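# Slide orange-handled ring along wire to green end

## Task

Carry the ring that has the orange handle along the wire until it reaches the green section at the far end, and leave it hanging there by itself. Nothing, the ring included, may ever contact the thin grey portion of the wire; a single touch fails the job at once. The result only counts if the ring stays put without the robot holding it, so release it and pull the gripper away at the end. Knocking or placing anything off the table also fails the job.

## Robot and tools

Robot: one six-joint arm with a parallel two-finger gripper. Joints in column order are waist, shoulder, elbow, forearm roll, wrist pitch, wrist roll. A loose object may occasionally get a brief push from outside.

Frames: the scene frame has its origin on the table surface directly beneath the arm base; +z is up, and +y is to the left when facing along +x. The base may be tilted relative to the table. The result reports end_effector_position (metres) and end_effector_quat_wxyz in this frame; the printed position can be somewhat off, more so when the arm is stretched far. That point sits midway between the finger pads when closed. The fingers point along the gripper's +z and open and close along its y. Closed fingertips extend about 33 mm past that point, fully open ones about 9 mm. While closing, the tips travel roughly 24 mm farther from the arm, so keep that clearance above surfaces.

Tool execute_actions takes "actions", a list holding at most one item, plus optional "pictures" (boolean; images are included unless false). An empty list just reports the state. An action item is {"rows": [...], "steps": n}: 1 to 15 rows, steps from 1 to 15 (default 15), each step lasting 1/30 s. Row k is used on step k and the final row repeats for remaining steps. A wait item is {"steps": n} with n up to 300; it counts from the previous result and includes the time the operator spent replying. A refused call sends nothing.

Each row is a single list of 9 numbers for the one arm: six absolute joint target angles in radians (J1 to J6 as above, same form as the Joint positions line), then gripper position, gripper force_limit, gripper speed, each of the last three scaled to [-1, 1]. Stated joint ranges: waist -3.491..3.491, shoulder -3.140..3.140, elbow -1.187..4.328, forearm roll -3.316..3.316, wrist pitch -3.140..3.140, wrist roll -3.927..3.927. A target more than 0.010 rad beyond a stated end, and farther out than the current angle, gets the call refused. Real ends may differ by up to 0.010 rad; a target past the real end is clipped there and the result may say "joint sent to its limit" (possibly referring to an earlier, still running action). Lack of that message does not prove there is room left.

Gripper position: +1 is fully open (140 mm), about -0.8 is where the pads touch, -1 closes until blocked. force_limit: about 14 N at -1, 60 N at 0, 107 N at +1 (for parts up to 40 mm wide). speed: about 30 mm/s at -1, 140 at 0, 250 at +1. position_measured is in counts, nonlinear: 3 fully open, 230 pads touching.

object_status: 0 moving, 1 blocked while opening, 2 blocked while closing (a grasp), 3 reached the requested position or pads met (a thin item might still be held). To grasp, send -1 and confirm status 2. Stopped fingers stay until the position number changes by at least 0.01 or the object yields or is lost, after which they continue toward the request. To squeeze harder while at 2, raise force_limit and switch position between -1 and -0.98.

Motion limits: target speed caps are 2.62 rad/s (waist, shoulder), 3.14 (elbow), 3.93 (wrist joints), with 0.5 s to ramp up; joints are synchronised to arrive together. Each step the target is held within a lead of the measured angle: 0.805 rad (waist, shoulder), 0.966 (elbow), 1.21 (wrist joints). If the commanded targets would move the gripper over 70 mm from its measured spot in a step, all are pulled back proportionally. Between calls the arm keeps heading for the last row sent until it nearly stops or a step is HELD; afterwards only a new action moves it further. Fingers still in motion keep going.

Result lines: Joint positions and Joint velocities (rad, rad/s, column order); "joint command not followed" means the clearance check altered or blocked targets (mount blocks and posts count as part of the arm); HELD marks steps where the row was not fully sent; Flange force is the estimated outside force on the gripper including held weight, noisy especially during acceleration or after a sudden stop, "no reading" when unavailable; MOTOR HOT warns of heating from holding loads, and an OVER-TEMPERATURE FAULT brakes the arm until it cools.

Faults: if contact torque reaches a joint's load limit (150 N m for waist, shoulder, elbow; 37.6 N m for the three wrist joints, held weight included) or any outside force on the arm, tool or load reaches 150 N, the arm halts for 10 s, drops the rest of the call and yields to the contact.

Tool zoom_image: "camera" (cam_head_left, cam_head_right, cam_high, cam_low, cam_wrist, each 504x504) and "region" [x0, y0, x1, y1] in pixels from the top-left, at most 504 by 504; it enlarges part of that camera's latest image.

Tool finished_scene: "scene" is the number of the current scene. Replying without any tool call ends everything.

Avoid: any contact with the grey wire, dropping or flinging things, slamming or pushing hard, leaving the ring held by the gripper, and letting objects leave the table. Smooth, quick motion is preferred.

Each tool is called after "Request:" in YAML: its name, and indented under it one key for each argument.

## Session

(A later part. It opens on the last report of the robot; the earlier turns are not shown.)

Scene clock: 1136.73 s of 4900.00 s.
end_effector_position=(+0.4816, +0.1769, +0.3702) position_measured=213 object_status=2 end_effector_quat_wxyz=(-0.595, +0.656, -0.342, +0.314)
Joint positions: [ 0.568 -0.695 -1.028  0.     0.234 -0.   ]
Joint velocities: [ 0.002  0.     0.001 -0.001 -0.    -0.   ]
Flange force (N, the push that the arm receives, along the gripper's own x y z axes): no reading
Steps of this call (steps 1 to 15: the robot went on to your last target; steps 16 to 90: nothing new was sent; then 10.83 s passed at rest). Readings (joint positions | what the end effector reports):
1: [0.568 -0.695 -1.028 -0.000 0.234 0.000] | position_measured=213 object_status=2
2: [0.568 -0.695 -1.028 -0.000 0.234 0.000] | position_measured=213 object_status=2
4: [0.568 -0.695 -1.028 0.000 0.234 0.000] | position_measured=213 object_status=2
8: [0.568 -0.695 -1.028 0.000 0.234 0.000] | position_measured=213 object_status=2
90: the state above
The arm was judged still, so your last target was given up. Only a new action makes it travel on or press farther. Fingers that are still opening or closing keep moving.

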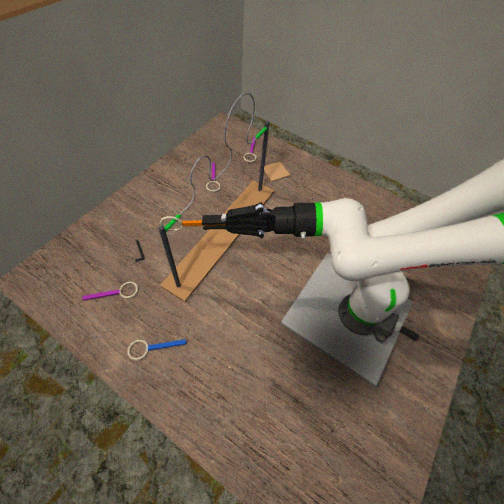

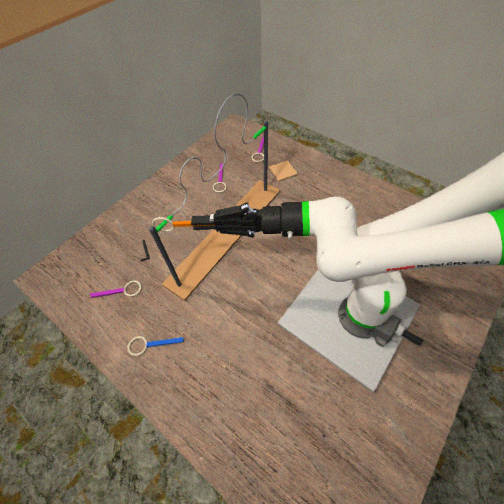

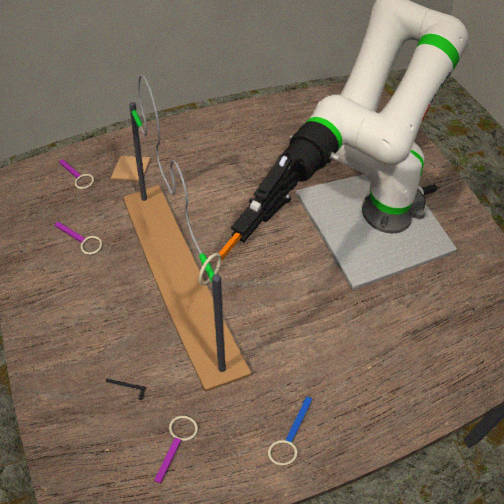

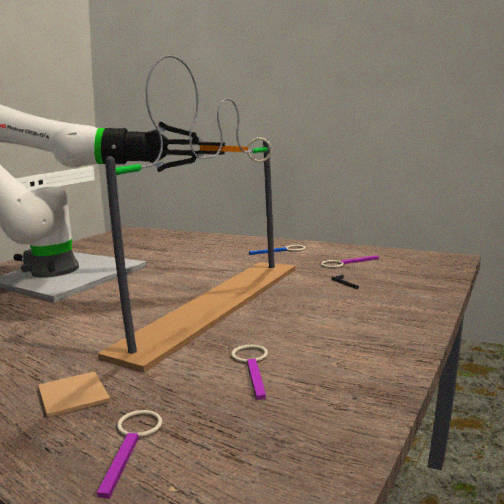

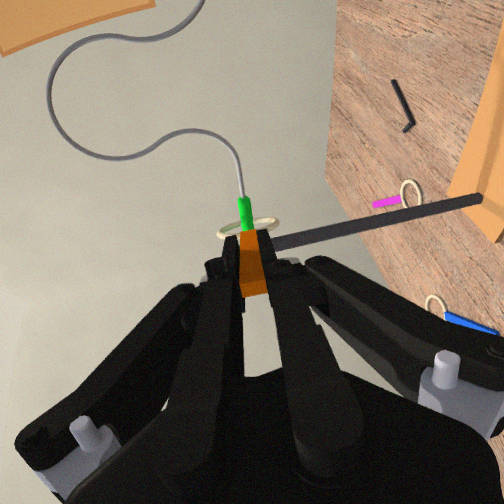

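Request:
execute_actions:
  actions:
    - {"rows":[[0.5678,-0.6945,-1.0284,0,0.2341,0,-1,0.2,-0.9],[0.5678,-0.6940,-1.0289,0,0.2355,0,-1,0.2,-0.9],[0.5678,-0.6933,-1.0298,0,0.2378,0,-1,0.2,-0.9],[0.5678,-0.6924,-1.0311,0,0.2409,0,-1,0.2,-0.9],[0.5678,-0.6912,-1.0326,0,0.2448,0,-1,0.2,-0.9],[0.5678,-0.6898,-1.0344,0,0.2495,0,-1,0.2,-0.9],[0.5678,-0.6882,-1.0365,0,0.2548,0,-1,0.2,-0.9],[0.5678,-0.6863,-1.0389,0,0.2609,0,-1,0.2,-0.9],[0.5678,-0.6843,-1.0415,0,0.2675,0,-1,0.2,-0.9],[0.5678,-0.6821,-1.0444,0,0.2748,0,-1,0.2,-0.9],[0.5678,-0.6798,-1.0474,0,0.2826,0,-1,0.2,-0.9],[0.5678,-0.6773,-1.0507,0,0.2909,0,-1,0.2,-0.9],[0.5678,-0.6746,-1.0541,0,0.2996,0,-1,0.2,-0.9],[0.5678,-0.6719,-1.0577,0,0.3087,0,-1,0.2,-0.9],[0.5678,-0.6687,-1.0613,0,0.3184,0,-1,0.2,-0.9]],"steps":15}
  pictures: false

Request:
execute_actions:
  actions:
    - {"rows":[[0.5678,-0.6648,-1.0649,0,0.3289,0,-1,0.2,-0.9],[0.5678,-0.6609,-1.0687,0,0.3398,0,-1,0.2,-0.9],[0.5678,-0.6568,-1.0725,0,0.3508,0,-1,0.2,-0.9],[0.5678,-0.6527,-1.0764,0,0.3621,0,-1,0.2,-0.9],[0.5678,-0.6485,-1.0803,0,0.3735,0,-1,0.2,-0.9],[0.5678,-0.6442,-1.0843,0,0.3851,0,-1,0.2,-0.9],[0.5678,-0.6399,-1.0883,0,0.3967,0,-1,0.2,-0.9],[0.5678,-0.6351,-1.0922,0,0.4088,0,-1,0.2,-0.9],[0.5678,-0.6297,-1.0959,0,0.4212,0,-1,0.2,-0.9],[0.5678,-0.6243,-1.0996,0,0.4336,0,-1,0.2,-0.9],[0.5678,-0.6189,-1.1033,0,0.4459,0,-1,0.2,-0.9],[0.5678,-0.6136,-1.1069,0,0.4580,0,-1,0.2,-0.9],[0.5678,-0.6085,-1.1104,0,0.4699,0,-1,0.2,-0.9],[0.5678,-0.6034,-1.1139,0,0.4815,0,-1,0.2,-0.9],[0.5678,-0.5985,-1.1173,0,0.4928,0,-1,0.2,-0.9]],"steps":15}
  pictures: false

Request:
execute_actions:
  actions:
    - {"rows":[[0.5678,-0.5930,-1.1203,0,0.5043,0,-1,0.2,-0.9],[0.5678,-0.5873,-1.1232,0,0.5156,0,-1,0.2,-0.9],[0.5678,-0.5819,-1.1259,0,0.5264,0,-1,0.2,-0.9],[0.5678,-0.5768,-1.1285,0,0.5366,0,-1,0.2,-0.9],[0.5678,-0.5720,-1.1309,0,0.5462,0,-1,0.2,-0.9],[0.5678,-0.5675,-1.1331,0,0.5552,0,-1,0.2,-0.9],[0.5678,-0.5634,-1.1352,0,0.5634,0,-1,0.2,-0.9],[0.5678,-0.5596,-1.1371,0,0.5709,0,-1,0.2,-0.9],[0.5678,-0.5563,-1.1388,0,0.5775,0,-1,0.2,-0.9],[0.5678,-0.5534,-1.1402,0,0.5833,0,-1,0.2,-0.9],[0.5678,-0.5510,-1.1414,0,0.5881,0,-1,0.2,-0.9],[0.5678,-0.5491,-1.1424,0,0.5920,0,-1,0.2,-0.9],[0.5678,-0.5477,-1.1431,0,0.5948,0,-1,0.2,-0.9],[0.5678,-0.5468,-1.1436,0,0.5965,0,-1,0.2,-0.9],[0.5678,-0.5465,-1.1437,0,0.5971,0,-1,0.2,-0.9]],"steps":15}
  pictures: false

Request:
execute_actions:
  actions:
    - {"rows":[[0.5678,-0.5465,-1.1437,0,0.5971,0,-1,0.2,-0.9]],"steps":8}
  pictures: true

Request:
zoom_image:
  camera: "cam_wrist"
  region: [150, 110, 350, 290]

Request:
zoom_image:
  camera: "cam_low"
  region: [190, 100, 310, 200]

Request:
zoom_image:
  camera: "cam_high"
  region: [160, 200, 290, 320]

Scene clock: 1257.23 s of 4900.00 s.
end_effector_position=(+0.4817, +0.1770, +0.3639) position_measured=213 object_status=2 end_effector_quat_wxyz=(+0.602, -0.650, +0.339, -0.318)
Joint positions: [ 0.568 -0.674 -1.055  0.     0.301 -0.   ]
Joint velocities: [ 0.002  0.08  -0.101  0.001  0.256  0.   ]
Flange force (N, the push that the arm receives, along the gripper's own x y z axes): no reading
Steps of this call (steps 1 to 90: nothing new was sent; then 117.00 s passed at rest; steps 91 to 105: all 15 steps of this action). Readings (joint positions | what the end effector reports):
91: [0.568 -0.695 -1.028 0.000 0.234 -0.000] | position_measured=213 object_status=2
92: [0.568 -0.694 -1.028 0.000 0.234 -0.000] | position_measured=213 object_status=2
94: [0.568 -0.694 -1.029 0.000 0.237 -0.000] | position_measured=213 object_status=2
98: [0.568 -0.689 -1.035 0.000 0.252 -0.000] | position_measured=213 object_status=2
105: the state above

Scene clock: 1257.73 s of 4900.00 s.
end_effector_position=(+0.4820, +0.1771, +0.3497) position_measured=213 object_status=2 end_effector_quat_wxyz=(+0.617, -0.635, +0.331, -0.326)
Joint positions: [ 0.568 -0.609 -1.11   0.     0.469 -0.   ]
Joint velocities: [-0.001  0.154 -0.104  0.002  0.347  0.   ]
Flange force (N, the push that the arm receives, along the gripper's own x y z axes): no reading
Steps of this call (steps 1 to 15: all 15 steps of this action). Readings (joint positions | what the end effector reports):
1: [0.568 -0.671 -1.058 0.000 0.310 -0.000] | position_measured=213 object_status=2
2: [0.568 -0.668 -1.062 0.000 0.319 -0.000] | position_measured=213 object_status=2
4: [0.568 -0.661 -1.069 0.000 0.340 -0.000] | position_measured=213 object_status=2
8: [0.568 -0.644 -1.084 0.000 0.385 -0.000] | position_measured=213 object_status=2
15: the state above

Scene clock: 1258.23 s of 4900.00 s.
end_effector_position=(+0.4821, +0.1771, +0.3401) position_measured=213 object_status=2 end_effector_quat_wxyz=(+0.627, -0.625, +0.326, -0.331)
Joint positions: [ 0.568 -0.548 -1.143  0.     0.595 -0.   ]
Joint velocities: [ 0.     0.029 -0.014  0.001  0.053  0.   ]
Flange force (N, the push that the arm receives, along the gripper's own x y z axes): no reading
Steps of this call (steps 1 to 15: all 15 steps of this action). Readings (joint positions | what the end effector reports):
1: [0.568 -0.604 -1.114 0.000 0.480 -0.000] | position_measured=213 object_status=2
2: [0.568 -0.599 -1.117 0.000 0.492 0.000] | position_measured=213 object_status=2
4: [0.568 -0.588 -1.123 0.000 0.515 -0.000] | position_measured=213 object_status=2
8: [0.568 -0.567 -1.133 0.000 0.555 -0.000] | position_measured=213 object_status=2
15: the state above

Scene clock: 1258.50 s of 4900.00 s.
end_effector_position=(+0.4821, +0.1771, +0.3400) position_measured=213 object_status=2 end_effector_quat_wxyz=(+0.627, -0.625, +0.326, -0.331)
Joint positions: [ 0.568 -0.547 -1.144  0.     0.597 -0.   ]
Joint velocities: [-0.001 -0.    -0.     0.002  0.     0.   ]
Flange force (N, the push that the arm receives, along the gripper's own x y z axes): no reading
Steps of this call (steps 1 to 8: all 8 steps of this action). Readings (joint positions | what the end effector reports):
1: [0.568 -0.547 -1.144 0.000 0.596 -0.000] | position_measured=213 object_status=2
2: [0.568 -0.547 -1.144 0.000 0.597 -0.000] | position_measured=213 object_status=2
4: [0.568 -0.547 -1.144 0.000 0.597 0.000] | position_measured=213 object_status=2
8: the state above

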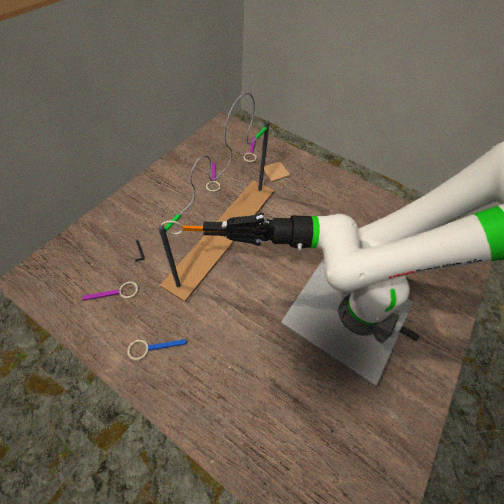

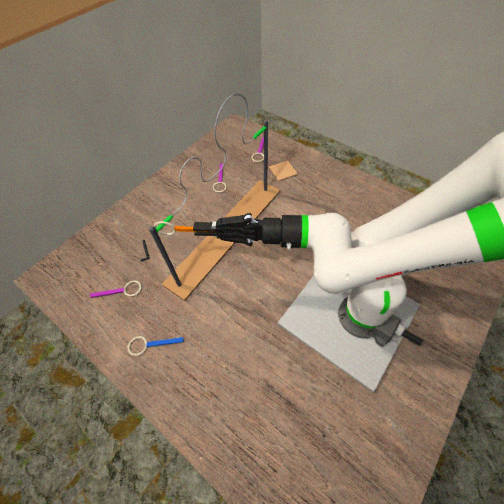

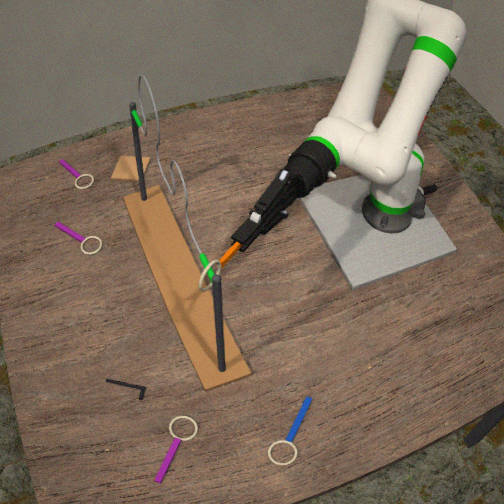

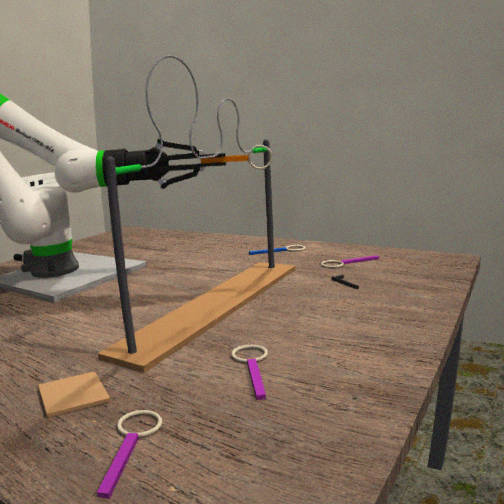

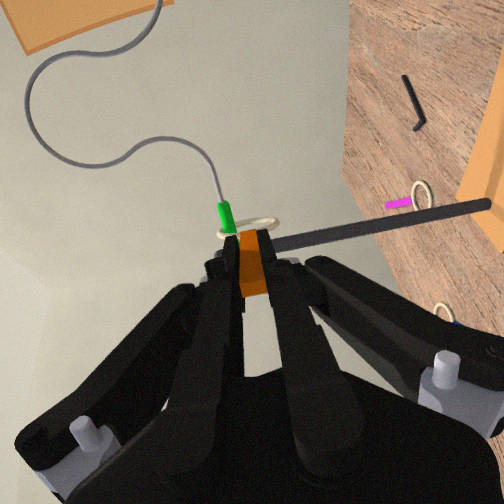

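Region (150, 110, 350, 290) of cam_wrist's 504x504 image, scaled by 2.520, with more detail than that image has; it fills the top 454 rows of this view, and the rest is white.

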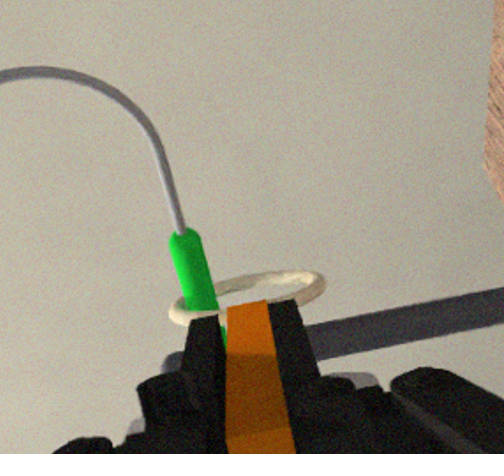

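Region (190, 100, 310, 200) of cam_low's 504x504 image, scaled by 4.200, with more detail than that image has.

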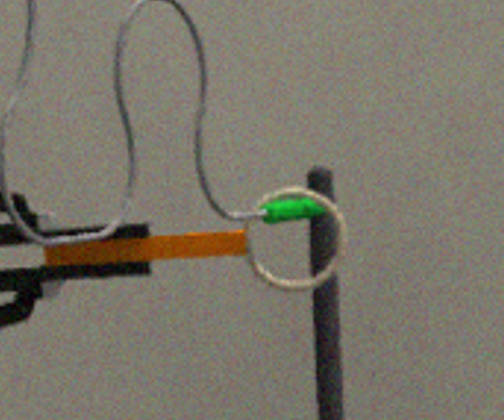

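Region (160, 200, 290, 320) of cam_high's 504x504 image, scaled by 3.877, with more detail than that image has; it fills the top 465 rows of this view, and the rest is white.

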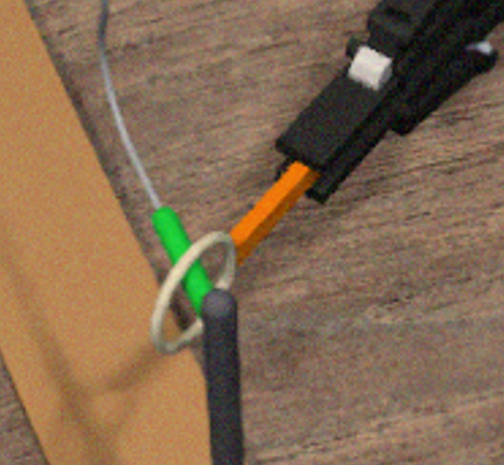

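Request:
execute_actions:
  actions:
    - {"rows":[[0.5678,-0.5465,-1.1437,0,0.5971,0,1,0.2,-0.5]],"steps":8}
  pictures: false

Request:
execute_actions:
  actions:
    - {"rows":[[0.5678,-0.5463,-1.1436,0,0.5972,0,1,0.2,-0.5],[0.5678,-0.5457,-1.1434,0,0.5976,0,1,0.2,-0.5],[0.5678,-0.5447,-1.1429,0,0.5981,0,1,0.2,-0.5],[0.5678,-0.5434,-1.1424,0,0.5989,0,1,0.2,-0.5],[0.5678,-0.5417,-1.1416,0,0.5998,0,1,0.2,-0.5],[0.5678,-0.5397,-1.1408,0,0.6010,0,1,0.2,-0.5],[0.5678,-0.5374,-1.1398,0,0.6023,0,1,0.2,-0.5],[0.5678,-0.5348,-1.1387,0,0.6038,0,1,0.2,-0.5],[0.5678,-0.5320,-1.1375,0,0.6054,0,1,0.2,-0.5],[0.5678,-0.5289,-1.1362,0,0.6072,0,1,0.2,-0.5],[0.5678,-0.5256,-1.1347,0,0.6091,0,1,0.2,-0.5],[0.5678,-0.5220,-1.1332,0,0.6111,0,1,0.2,-0.5],[0.5678,-0.5183,-1.1316,0,0.6133,0,1,0.2,-0.5],[0.5678,-0.5144,-1.1299,0,0.6155,0,1,0.2,-0.5],[0.5678,-0.5104,-1.1282,0,0.6178,0,1,0.2,-0.5]],"steps":15}
  pictures: false

Request:
execute_actions:
  actions:
    - {"rows":[[0.5678,-0.5062,-1.1264,0,0.6202,0,1,0.2,-0.5],[0.5678,-0.5019,-1.1245,0,0.6227,0,1,0.2,-0.5],[0.5678,-0.4974,-1.1227,0,0.6253,0,1,0.2,-0.5],[0.5678,-0.4929,-1.1207,0,0.6278,0,1,0.2,-0.5],[0.5678,-0.4884,-1.1188,0,0.6305,0,1,0.2,-0.5],[0.5678,-0.4838,-1.1168,0,0.6331,0,1,0.2,-0.5],[0.5678,-0.4791,-1.1148,0,0.6358,0,1,0.2,-0.5],[0.5678,-0.4747,-1.1128,0,0.6382,0,1,0.2,-0.5],[0.5678,-0.4704,-1.1107,0,0.6404,0,1,0.2,-0.5],[0.5678,-0.4662,-1.1087,0,0.6426,0,1,0.2,-0.5],[0.5678,-0.4620,-1.1067,0,0.6447,0,1,0.2,-0.5],[0.5678,-0.4579,-1.1047,0,0.6469,0,1,0.2,-0.5],[0.5678,-0.4538,-1.1027,0,0.6490,0,1,0.2,-0.5],[0.5678,-0.4499,-1.1008,0,0.6510,0,1,0.2,-0.5],[0.5678,-0.4460,-1.0990,0,0.6530,0,1,0.2,-0.5]],"steps":15}
  pictures: false

Request:
execute_actions:
  actions:
    - {"rows":[[0.5678,-0.4423,-1.0972,0,0.6549,0,1,0.2,-0.5],[0.5678,-0.4387,-1.0955,0,0.6568,0,1,0.2,-0.5],[0.5678,-0.4353,-1.0938,0,0.6585,0,1,0.2,-0.5],[0.5678,-0.4321,-1.0922,0,0.6602,0,1,0.2,-0.5],[0.5678,-0.4290,-1.0908,0,0.6618,0,1,0.2,-0.5],[0.5678,-0.4262,-1.0894,0,0.6632,0,1,0.2,-0.5],[0.5678,-0.4236,-1.0881,0,0.6646,0,1,0.2,-0.5],[0.5678,-0.4212,-1.0870,0,0.6658,0,1,0.2,-0.5],[0.5678,-0.4191,-1.0860,0,0.6669,0,1,0.2,-0.5],[0.5678,-0.4173,-1.0851,0,0.6678,0,1,0.2,-0.5],[0.5678,-0.4157,-1.0844,0,0.6686,0,1,0.2,-0.5],[0.5678,-0.4145,-1.0838,0,0.6693,0,1,0.2,-0.5],[0.5678,-0.4136,-1.0834,0,0.6697,0,1,0.2,-0.5],[0.5678,-0.4131,-1.0831,0,0.6700,0,1,0.2,-0.5],[0.5678,-0.4129,-1.0830,0,0.6701,0,1,0.2,-0.5]],"steps":15}
  pictures: false

Request:
execute_actions:
  actions:
    - {"rows":[[0.5678,-0.4129,-1.0830,0,0.6701,0,1,0.2,-0.5]],"steps":6}
  pictures: true

Request:
zoom_image:
  camera: "cam_low"
  region: [160, 100, 310, 230]

Request:
zoom_image:
  camera: "cam_high"
  region: [160, 200, 290, 320]

Scene clock: 1324.17 s of 4900.00 s.
end_effector_position=(+0.4821, +0.1771, +0.3400) position_measured=182 object_status=0 end_effector_quat_wxyz=(+0.627, -0.625, +0.326, -0.331)
Joint positions: [ 0.568 -0.546 -1.144  0.     0.597 -0.   ]
Joint velocities: [-0.001 -0.    -0.001  0.    -0.    -0.   ]
Flange force (N, the push that the arm receives, along the gripper's own x y z axes): no reading
Steps of this call (steps 1 to 15: the robot went on to your last target; steps 16 to 90: nothing new was sent; then 62.40 s passed at rest; steps 91 to 98: all 8 steps of this action). Readings (joint positions | what the end effector reports):
91: [0.568 -0.546 -1.144 0.000 0.597 -0.000] | position_measured=213 object_status=0
92: [0.568 -0.546 -1.144 0.000 0.597 -0.000] | position_measured=213 object_status=0
94: [0.568 -0.546 -1.144 0.000 0.597 -0.000] | position_measured=200 object_status=0
98: the state above

Scene clock: 1324.67 s of 4900.00 s.
end_effector_position=(+0.4873, +0.1807, +0.3402) position_measured=113 object_status=0 end_effector_quat_wxyz=(+0.627, -0.625, +0.326, -0.331)
Joint positions: [ 0.568 -0.517 -1.131  0.     0.614 -0.   ]
Joint velocities: [-0.     0.112  0.048  0.     0.064 -0.   ]
Flange force (N, the push that the arm receives, along the gripper's own x y z axes): no reading
Steps of this call (steps 1 to 15: all 15 steps of this action). Readings (joint positions | what the end effector reports):
1: [0.568 -0.546 -1.144 0.000 0.597 -0.000] | position_measured=177 object_status=0
2: [0.568 -0.546 -1.144 0.000 0.597 -0.000] | position_measured=173 object_status=0
4: [0.568 -0.545 -1.143 0.000 0.598 -0.000] | position_measured=163 object_status=0
8: [0.568 -0.539 -1.140 0.000 0.602 -0.000] | position_measured=145 object_status=0
15: the state above

Scene clock: 1325.17 s of 4900.00 s.
end_effector_position=(+0.4990, +0.1888, +0.3403) position_measured=44 object_status=0 end_effector_quat_wxyz=(+0.627, -0.625, +0.326, -0.331)
Joint positions: [ 0.568 -0.453 -1.102  0.     0.649 -0.   ]
Joint velocities: [0.001 0.118 0.056 0.001 0.06  0.   ]
Flange force (N, the push that the arm receives, along the gripper's own x y z axes): no reading
Steps of this call (steps 1 to 15: all 15 steps of this action). Readings (joint positions | what the end effector reports):
1: [0.568 -0.513 -1.129 0.000 0.616 -0.000] | position_measured=108 object_status=0
2: [0.568 -0.509 -1.128 0.000 0.618 -0.000] | position_measured=103 object_status=0
4: [0.568 -0.501 -1.124 0.000 0.623 -0.000] | position_measured=94 object_status=0
8: [0.568 -0.483 -1.116 0.000 0.634 -0.000] | position_measured=76 object_status=0
15: the state above

Scene clock: 1325.67 s of 4900.00 s.
end_effector_position=(+0.5067, +0.1941, +0.3402) position_measured=3 object_status=3 end_effector_quat_wxyz=(+0.627, -0.625, +0.326, -0.331)
Joint positions: [ 0.568 -0.414 -1.083  0.     0.67  -0.   ]
Joint velocities: [0.002 0.015 0.009 0.002 0.008 0.   ]
Flange force (N, the push that the arm receives, along the gripper's own x y z axes): no reading
Steps of this call (steps 1 to 15: all 15 steps of this action). Readings (joint positions | what the end effector reports):
1: [0.568 -0.449 -1.100 0.000 0.651 -0.000] | position_measured=39 object_status=0
2: [0.568 -0.445 -1.099 0.000 0.653 -0.000] | position_measured=34 object_status=0
4: [0.568 -0.438 -1.095 0.000 0.657 -0.000] | position_measured=25 object_status=0
8: [0.568 -0.425 -1.089 0.000 0.664 -0.000] | position_measured=7 object_status=0
15: the state above

Scene clock: 1325.87 s of 4900.00 s.
end_effector_position=(+0.5068, +0.1942, +0.3402) position_measured=3 object_status=3 end_effector_quat_wxyz=(+0.627, -0.625, +0.326, -0.331)
Joint positions: [ 0.568 -0.413 -1.083  0.     0.67  -0.   ]
Joint velocities: [ 0.     0.     0.    -0.003  0.    -0.   ]
Flange force (N, the push that the arm receives, along the gripper's own x y z axes): no reading
Steps of this call (steps 1 to 6: all 6 steps of this action). Readings (joint positions | what the end effector reports):
1: [0.568 -0.413 -1.083 0.000 0.670 -0.000] | position_measured=3 object_status=3
2: [0.568 -0.413 -1.083 0.000 0.670 -0.000] | position_measured=3 object_status=3
4: [0.568 -0.413 -1.083 0.000 0.670 -0.000] | position_measured=3 object_status=3
6: the state above

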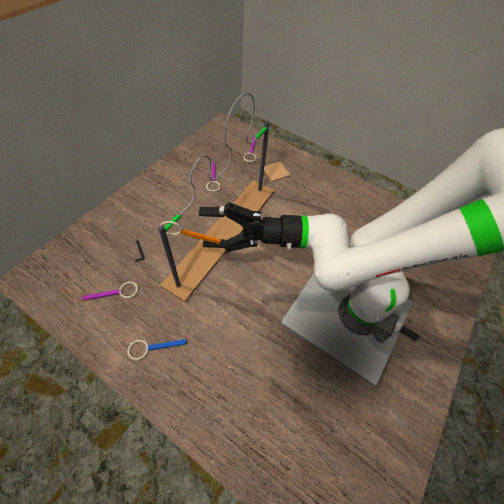

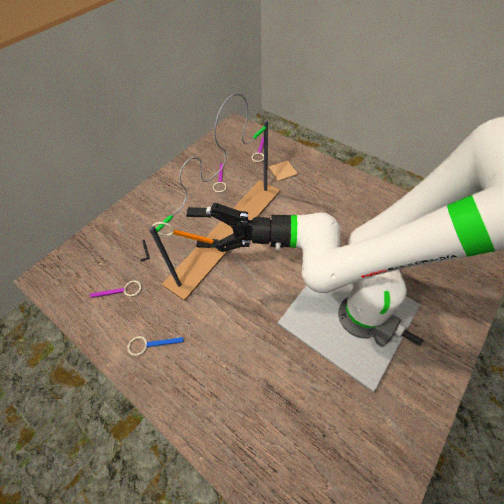

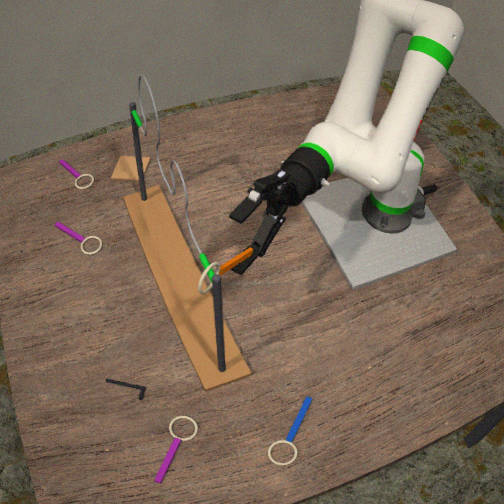

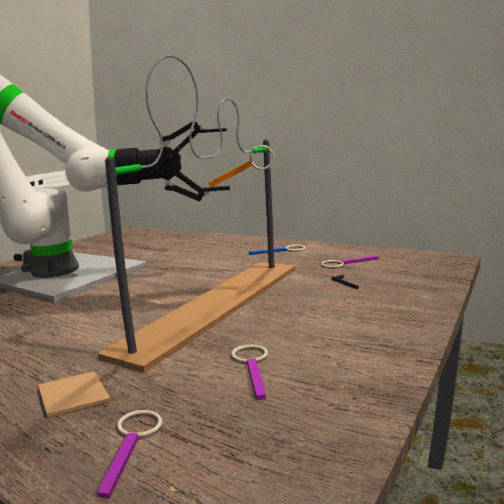

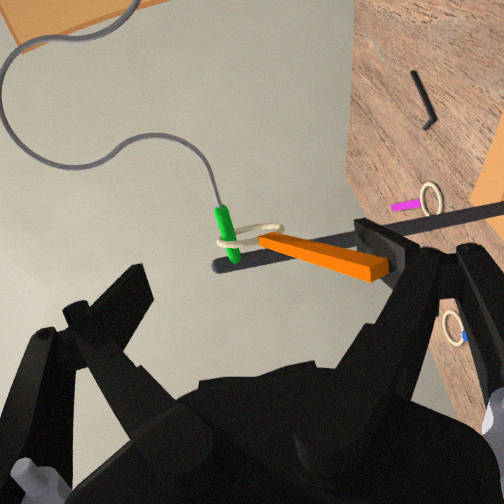

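Region (160, 100, 310, 230) of cam_low's 504x504 image, scaled by 3.360, with more detail than that image has; it fills the top 437 rows of this view, and the rest is white.

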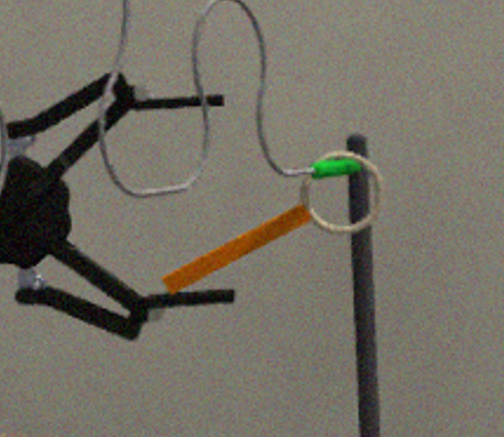

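Region (160, 200, 290, 320) of cam_high's 504x504 image, scaled by 3.877, with more detail than that image has; it fills the top 465 rows of this view, and the rest is white.

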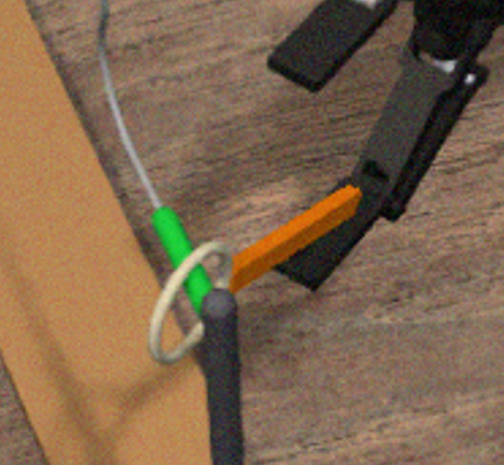

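Request:
execute_actions:
  actions:
    - {"rows":[[0.5678,-0.4124,-1.0831,0,0.6709,0,1,0.2,-0.5],[0.5679,-0.4110,-1.0834,0,0.6731,0,1,0.2,-0.5],[0.5679,-0.4085,-1.0838,0,0.6768,0,1,0.2,-0.5],[0.5680,-0.4051,-1.0845,0,0.6821,0,1,0.2,-0.5],[0.5682,-0.4007,-1.0853,0,0.6888,0,1,0.2,-0.5],[0.5683,-0.3953,-1.0863,0,0.6971,0,1,0.2,-0.5],[0.5685,-0.3890,-1.0875,0,0.7068,0,1,0.2,-0.5],[0.5687,-0.3817,-1.0889,0,0.7181,0,1,0.2,-0.5],[0.5689,-0.3733,-1.0905,0,0.7308,0,1,0.2,-0.5],[0.5692,-0.3641,-1.0922,0,0.7451,0,1,0.2,-0.5],[0.5695,-0.3538,-1.0941,0,0.7608,0,1,0.2,-0.5],[0.5698,-0.3426,-1.0962,0,0.7781,0,1,0.2,-0.5],[0.5702,-0.3304,-1.0985,0,0.7968,0,1,0.2,-0.5],[0.5706,-0.3172,-1.1010,0,0.8170,0,1,0.2,-0.5],[0.5710,-0.3030,-1.1037,0,0.8388,0,1,0.2,-0.5]],"steps":15}
  pictures: false

Request:
execute_actions:
  actions:
    - {"rows":[[0.5714,-0.2884,-1.1065,0,0.8613,0,1,0.2,-0.5],[0.5718,-0.2737,-1.1092,0,0.8838,0,1,0.2,-0.5],[0.5722,-0.2574,-1.1106,0,0.9065,0,1,0.2,-0.5],[0.5727,-0.2402,-1.1112,0,0.9295,0,1,0.2,-0.5],[0.5731,-0.2229,-1.1119,0,0.9524,0,1,0.2,-0.5],[0.5735,-0.2057,-1.1125,0,0.9753,0,1,0.2,-0.5],[0.5739,-0.1885,-1.1131,0,0.9982,0,1,0.2,-0.5],[0.5744,-0.1712,-1.1137,0,1.0212,0,1,0.2,-0.5],[0.5748,-0.1540,-1.1144,0,1.0441,0,1,0.2,-0.5],[0.5752,-0.1368,-1.1150,0,1.0670,0,1,0.2,-0.5],[0.5756,-0.1195,-1.1156,0,1.0900,0,1,0.2,-0.5],[0.5760,-0.1023,-1.1163,0,1.1129,0,1,0.2,-0.5],[0.5765,-0.0840,-1.1153,0,1.1353,0,1,0.2,-0.5],[0.5769,-0.0653,-1.1139,0,1.1576,0,1,0.2,-0.5],[0.5773,-0.0467,-1.1126,0,1.1799,0,1,0.2,-0.5]],"steps":15}
  pictures: false

Request:
execute_actions:
  actions:
    - {"rows":[[0.5777,-0.0281,-1.1112,0,1.2023,0,1,0.2,-0.5],[0.5782,-0.0095,-1.1098,0,1.2246,0,1,0.2,-0.5],[0.5786,0.0091,-1.1084,0,1.2469,0,1,0.2,-0.5],[0.5790,0.0277,-1.1070,0,1.2692,0,1,0.2,-0.5],[0.5794,0.0463,-1.1057,0,1.2915,0,1,0.2,-0.5],[0.5798,0.0650,-1.1043,0,1.3138,0,1,0.2,-0.5],[0.5803,0.0836,-1.1029,0,1.3361,0,1,0.2,-0.5],[0.5807,0.1011,-1.0996,0,1.3554,0,1,0.2,-0.5],[0.5811,0.1185,-1.0962,0,1.3744,0,1,0.2,-0.5],[0.5815,0.1359,-1.0927,0,1.3934,0,1,0.2,-0.5],[0.5820,0.1533,-1.0893,0,1.4124,0,1,0.2,-0.5],[0.5824,0.1707,-1.0858,0,1.4315,0,1,0.2,-0.5],[0.5828,0.1881,-1.0824,0,1.4505,0,1,0.2,-0.5],[0.5832,0.2054,-1.0790,0,1.4695,0,1,0.2,-0.5],[0.5837,0.2229,-1.0755,0,1.4885,0,1,0.2,-0.5]],"steps":15}
  pictures: false

Request:
execute_actions:
  actions:
    - {"rows":[[0.5841,0.2402,-1.0721,0,1.5075,0,1,0.2,-0.5],[0.5845,0.2575,-1.0686,0,1.5263,0,1,0.2,-0.5],[0.5849,0.2724,-1.0638,0,1.5416,0,1,0.2,-0.5],[0.5853,0.2873,-1.0591,0,1.5568,0,1,0.2,-0.5],[0.5858,0.3019,-1.0545,0,1.5717,0,1,0.2,-0.5],[0.5862,0.3162,-1.0500,0,1.5864,0,1,0.2,-0.5],[0.5866,0.3302,-1.0455,0,1.6007,0,1,0.2,-0.5],[0.5869,0.3440,-1.0412,0,1.6148,0,1,0.2,-0.5],[0.5873,0.3576,-1.0369,0,1.6287,0,1,0.2,-0.5],[0.5877,0.3708,-1.0327,0,1.6423,0,1,0.2,-0.5],[0.5881,0.3838,-1.0286,0,1.6556,0,1,0.2,-0.5],[0.5884,0.3966,-1.0246,0,1.6686,0,1,0.2,-0.5],[0.5888,0.4082,-1.0203,0,1.6802,0,1,0.2,-0.5],[0.5891,0.4184,-1.0158,0,1.6900,0,1,0.2,-0.5],[0.5895,0.4283,-1.0114,0,1.6996,0,1,0.2,-0.5]],"steps":15}
  pictures: false

Request:
execute_actions:
  actions:
    - {"rows":[[0.5898,0.4380,-1.0070,0,1.7089,0,1,0.2,-0.5],[0.5901,0.4475,-1.0028,0,1.7180,0,1,0.2,-0.5],[0.5904,0.4568,-0.9987,0,1.7270,0,1,0.2,-0.5],[0.5907,0.4659,-0.9946,0,1.7357,0,1,0.2,-0.5],[0.5910,0.4747,-0.9907,0,1.7442,0,1,0.2,-0.5],[0.5913,0.4833,-0.9868,0,1.7525,0,1,0.2,-0.5],[0.5916,0.4917,-0.9831,0,1.7606,0,1,0.2,-0.5],[0.5919,0.4999,-0.9794,0,1.7684,0,1,0.2,-0.5],[0.5922,0.5079,-0.9759,0,1.7761,0,1,0.2,-0.5],[0.5924,0.5156,-0.9724,0,1.7836,0,1,0.2,-0.5],[0.5927,0.5232,-0.9691,0,1.7908,0,1,0.2,-0.5],[0.5928,0.5300,-0.9668,0,1.7968,0,1,0.2,-0.5],[0.5928,0.5361,-0.9656,0,1.8017,0,1,0.2,-0.5],[0.5928,0.5420,-0.9644,0,1.8064,0,1,0.2,-0.5],[0.5928,0.5478,-0.9633,0,1.8110,0,1,0.2,-0.5]],"steps":15}
  pictures: false

Request:
execute_actions:
  actions:
    - {"rows":[[0.5928,0.5533,-0.9621,0,1.8155,0,1,0.2,-0.5],[0.5928,0.5587,-0.9611,0,1.8197,0,1,0.2,-0.5],[0.5928,0.5639,-0.9600,0,1.8239,0,1,0.2,-0.5],[0.5928,0.5689,-0.9590,0,1.8279,0,1,0.2,-0.5],[0.5928,0.5737,-0.9580,0,1.8317,0,1,0.2,-0.5],[0.5928,0.5783,-0.9571,0,1.8354,0,1,0.2,-0.5],[0.5928,0.5827,-0.9562,0,1.8389,0,1,0.2,-0.5],[0.5928,0.5869,-0.9554,0,1.8423,0,1,0.2,-0.5],[0.5928,0.5910,-0.9546,0,1.8455,0,1,0.2,-0.5],[0.5928,0.5948,-0.9538,0,1.8486,0,1,0.2,-0.5],[0.5928,0.5985,-0.9530,0,1.8516,0,1,0.2,-0.5],[0.5928,0.6020,-0.9523,0,1.8543,0,1,0.2,-0.5],[0.5928,0.6053,-0.9517,0,1.8570,0,1,0.2,-0.5],[0.5928,0.6084,-0.9511,0,1.8595,0,1,0.2,-0.5],[0.5928,0.6113,-0.9505,0,1.8618,0,1,0.2,-0.5]],"steps":15}
  pictures: false

Request:
execute_actions:
  actions:
    - {"rows":[[0.5928,0.6140,-0.9499,0,1.8640,0,1,0.2,-0.5],[0.5928,0.6166,-0.9494,0,1.8660,0,1,0.2,-0.5],[0.5928,0.6189,-0.9489,0,1.8679,0,1,0.2,-0.5],[0.5928,0.6211,-0.9485,0,1.8696,0,1,0.2,-0.5],[0.5928,0.6231,-0.9481,0,1.8712,0,1,0.2,-0.5],[0.5928,0.6249,-0.9477,0,1.8726,0,1,0.2,-0.5],[0.5928,0.6265,-0.9474,0,1.8739,0,1,0.2,-0.5],[0.5928,0.6279,-0.9471,0,1.8750,0,1,0.2,-0.5],[0.5928,0.6291,-0.9469,0,1.8760,0,1,0.2,-0.5],[0.5928,0.6302,-0.9467,0,1.8768,0,1,0.2,-0.5],[0.5928,0.6310,-0.9465,0,1.8775,0,1,0.2,-0.5],[0.5928,0.6317,-0.9464,0,1.8780,0,1,0.2,-0.5],[0.5928,0.6321,-0.9463,0,1.8784,0,1,0.2,-0.5],[0.5928,0.6324,-0.9462,0,1.8786,0,1,0.2,-0.5],[0.5928,0.6325,-0.9462,0,1.8787,0,1,0.2,-0.5]],"steps":15}
  pictures: true

Request:
zoom_image:
  camera: "cam_low"
  region: [160, 110, 320, 250]

Request:
zoom_image:
  camera: "cam_high"
  region: [160, 220, 300, 350]

Scene clock: 1446.37 s of 4900.00 s.
end_effector_position=(+0.5093, +0.1973, +0.3314) position_measured=3 object_status=3 end_effector_quat_wxyz=(+0.636, -0.617, +0.321, -0.335)
Joint positions: [ 0.57  -0.334 -1.098 -0.     0.792  0.   ]
Joint velocities: [ 0.011  0.341 -0.064 -0.     0.518 -0.   ]
Flange force (N, the push that the arm receives, along the gripper's own x y z axes): no reading
Steps of this call (steps 1 to 15: the robot went on to your last target; steps 16 to 90: nothing new was sent; then 117.00 s passed at rest; steps 91 to 105: all 15 steps of this action). Readings (joint positions | what the end effector reports):
91: [0.568 -0.413 -1.083 -0.000 0.670 -0.000] | position_measured=3 object_status=3
92: [0.568 -0.412 -1.083 -0.000 0.671 -0.000] | position_measured=3 object_status=3
94: [0.568 -0.410 -1.083 -0.000 0.675 -0.000] | position_measured=3 object_status=3
98: [0.568 -0.394 -1.086 -0.000 0.699 0.000] | position_measured=3 object_status=3
105: the state above

Scene clock: 1446.87 s of 4900.00 s.
end_effector_position=(+0.5149, +0.2050, +0.3096) position_measured=3 object_status=3 end_effector_quat_wxyz=(+0.659, -0.595, +0.307, -0.344)
Joint positions: [ 0.576 -0.1   -1.115 -0.     1.115 -0.   ]
Joint velocities: [ 0.013  0.521  0.001 -0.001  0.648 -0.   ]
Flange force (N, the push that the arm receives, along the gripper's own x y z axes): no reading
Steps of this call (steps 1 to 15: all 15 steps of this action). Readings (joint positions | what the end effector reports):
1: [0.570 -0.322 -1.100 -0.000 0.810 -0.000] | position_measured=3 object_status=3
2: [0.571 -0.309 -1.103 -0.000 0.829 -0.000] | position_measured=3 object_status=3
4: [0.572 -0.282 -1.107 -0.000 0.871 -0.000] | position_measured=3 object_status=3
8: [0.573 -0.219 -1.112 -0.000 0.958 -0.000] | position_measured=3 object_status=3
15: the state above

Scene clock: 1447.37 s of 4900.00 s.
end_effector_position=(+0.5244, +0.2159, +0.2889) position_measured=3 object_status=3 end_effector_quat_wxyz=(+0.682, -0.570, +0.291, -0.353)
Joint positions: [ 0.582  0.172 -1.086 -0.     1.433 -0.   ]
Joint velocities: [ 0.011  0.519  0.101 -0.001  0.563  0.   ]
Flange force (N, the push that the arm receives, along the gripper's own x y z axes): [8.5 -2.0 -4.1]
Steps of this call (steps 1 to 15: all 15 steps of this action). Readings (joint positions | what the end effector reports):
1: [0.576 -0.082 -1.115 -0.000 1.137 -0.000] | position_measured=3 object_status=3
2: [0.577 -0.064 -1.114 -0.000 1.159 -0.000] | position_measured=3 object_status=3
4: [0.578 -0.027 -1.111 -0.000 1.203 -0.000] | position_measured=3 object_status=3
8: [0.579 0.046 -1.106 -0.000 1.292 -0.000] | position_measured=3 object_status=3
15: the state above

Scene clock: 1447.87 s of 4900.00 s.
end_effector_position=(+0.5353, +0.2279, +0.2720) position_measured=3 object_status=3 end_effector_quat_wxyz=(+0.704, -0.545, +0.276, -0.362)
Joint positions: [ 0.589  0.401 -1.022 -0.     1.673 -0.   ]
Joint velocities: [ 0.012  0.357  0.135 -0.001  0.35  -0.   ]
Flange force (N, the push that the arm receives, along the gripper's own x y z axes): [8.6 2.0 -6.5]
Steps of this call (steps 1 to 15: all 15 steps of this action). Readings (joint positions | what the end effector reports):
1: [0.583 0.189 -1.082 -0.000 1.452 -0.000] | position_measured=3 object_status=3
2: [0.583 0.207 -1.079 -0.000 1.471 -0.000] | position_measured=3 object_status=3
4: [0.584 0.241 -1.071 -0.000 1.509 -0.000] | position_measured=3 object_status=3
8: [0.586 0.305 -1.053 -0.000 1.575 -0.000] | position_measured=3 object_status=3
15: the state above

Scene clock: 1448.37 s of 4900.00 s.
end_effector_position=(+0.5433, +0.2366, +0.2607) position_measured=3 object_status=3 end_effector_quat_wxyz=(+0.718, -0.528, +0.266, -0.367)
Joint positions: [ 0.593  0.536 -0.966 -0.     1.801 -0.   ]
Joint velocities: [0.003 0.189 0.044 0.002 0.153 0.   ]
Flange force (N, the push that the arm receives, along the gripper's own x y z axes): [3.8 1.8 -1.9]
Steps of this call (steps 1 to 15: all 15 steps of this action). Readings (joint positions | what the end effector reports):
1: [0.589 0.413 -1.018 -0.000 1.685 -0.000] | position_measured=3 object_status=3
2: [0.589 0.424 -1.013 -0.000 1.695 -0.000] | position_measured=3 object_status=3
4: [0.590 0.445 -1.004 -0.000 1.715 0.000] | position_measured=3 object_status=3
8: [0.591 0.482 -0.988 -0.000 1.751 -0.000] | position_measured=3 object_status=3
15: the state above

Scene clock: 1448.87 s of 4900.00 s.
end_effector_position=(+0.5436, +0.2367, +0.2443) position_measured=3 object_status=3 end_effector_quat_wxyz=(+0.718, -0.528, +0.266, -0.367)
Joint positions: [ 0.593  0.606 -0.952 -0.     1.858 -0.   ]
Joint velocities: [-0.     0.095  0.018  0.001  0.075  0.   ]
Flange force (N, the push that the arm receives, along the gripper's own x y z axes): [7.2 -1.1 -0.8]
Steps of this call (steps 1 to 15: all 15 steps of this action). Readings (joint positions | what the end effector reports):
1: [0.593 0.542 -0.964 -0.000 1.806 -0.000] | position_measured=3 object_status=3
2: [0.593 0.548 -0.963 -0.000 1.811 -0.000] | position_measured=3 object_status=3
4: [0.593 0.559 -0.961 -0.000 1.820 0.000] | position_measured=3 object_status=3
8: [0.593 0.579 -0.957 -0.000 1.836 0.000] | position_measured=3 object_status=3
15: the state above

Scene clock: 1449.37 s of 4900.00 s.
end_effector_position=(+0.5434, +0.2366, +0.2381) position_measured=3 object_status=3 end_effector_quat_wxyz=(+0.718, -0.528, +0.266, -0.367)
Joint positions: [ 0.593  0.632 -0.946 -0.     1.878 -0.   ]
Joint velocities: [-0.001  0.009  0.001 -0.     0.006 -0.   ]
Flange force (N, the push that the arm receives, along the gripper's own x y z axes): [5.1 0.1 -2.7]
Steps of this call (steps 1 to 15: all 15 steps of this action). Readings (joint positions | what the end effector reports):
1: [0.593 0.609 -0.951 -0.000 1.860 -0.000] | position_measured=3 object_status=3
2: [0.593 0.612 -0.950 -0.000 1.862 -0.000] | position_measured=3 object_status=3
4: [0.593 0.617 -0.949 -0.000 1.867 -0.000] | position_measured=3 object_status=3
8: [0.593 0.626 -0.948 -0.000 1.873 -0.000] | position_measured=3 object_status=3
15: the state above

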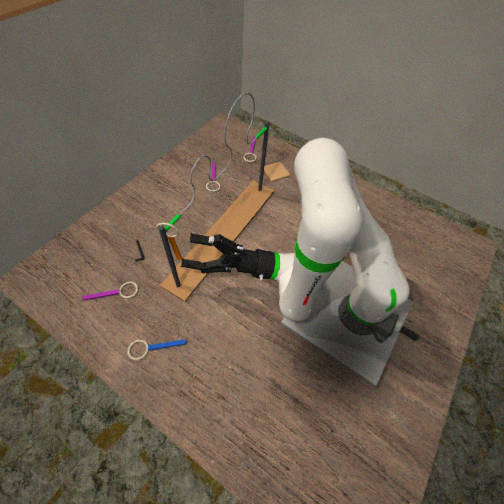

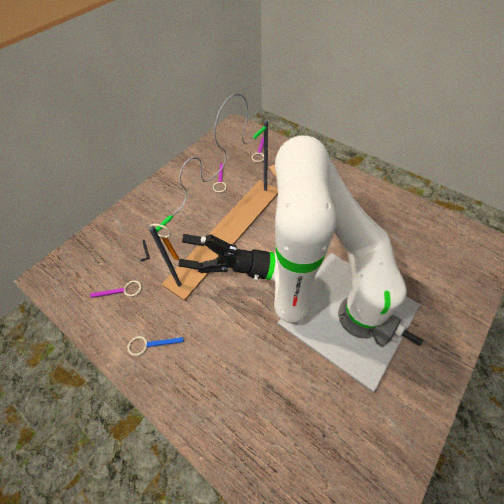

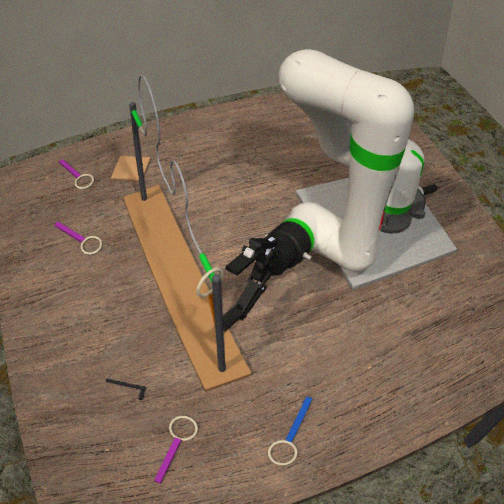

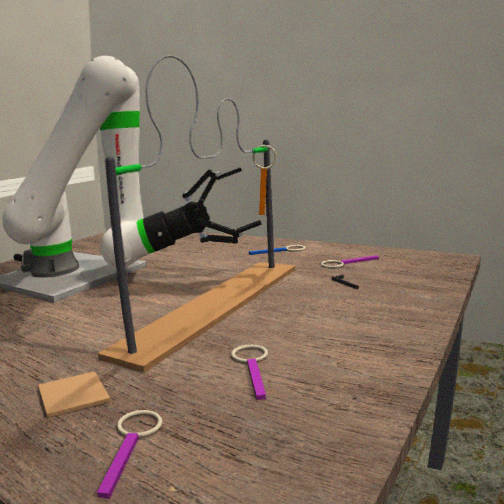

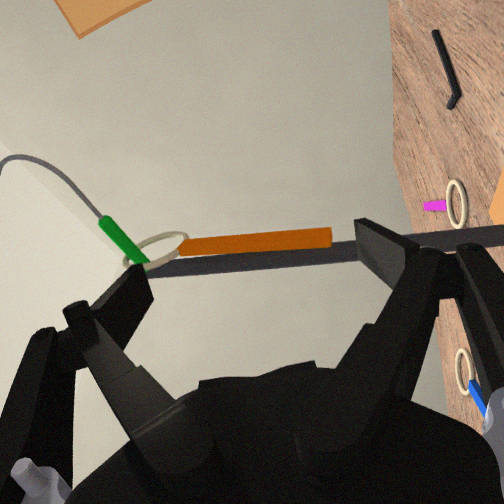

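Region (160, 110, 320, 250) of cam_low's 504x504 image, scaled by 3.150, with more detail than that image has; it fills the top 441 rows of this view, and the rest is white.

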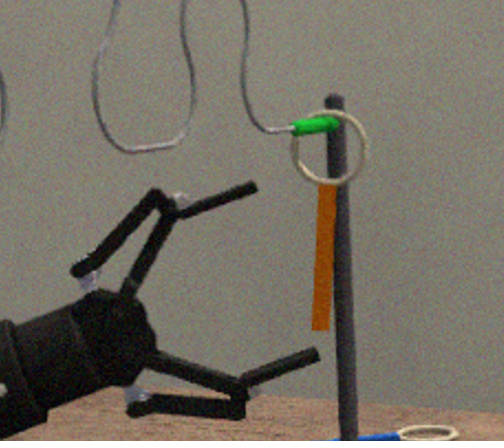

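Region (160, 220, 300, 350) of cam_high's 504x504 image, scaled by 3.600, with more detail than that image has; it fills the top 468 rows of this view, and the rest is white.

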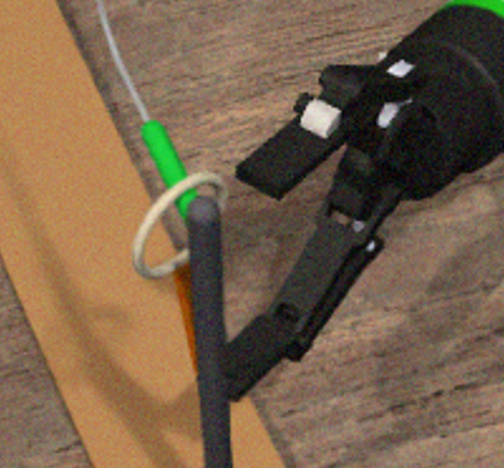

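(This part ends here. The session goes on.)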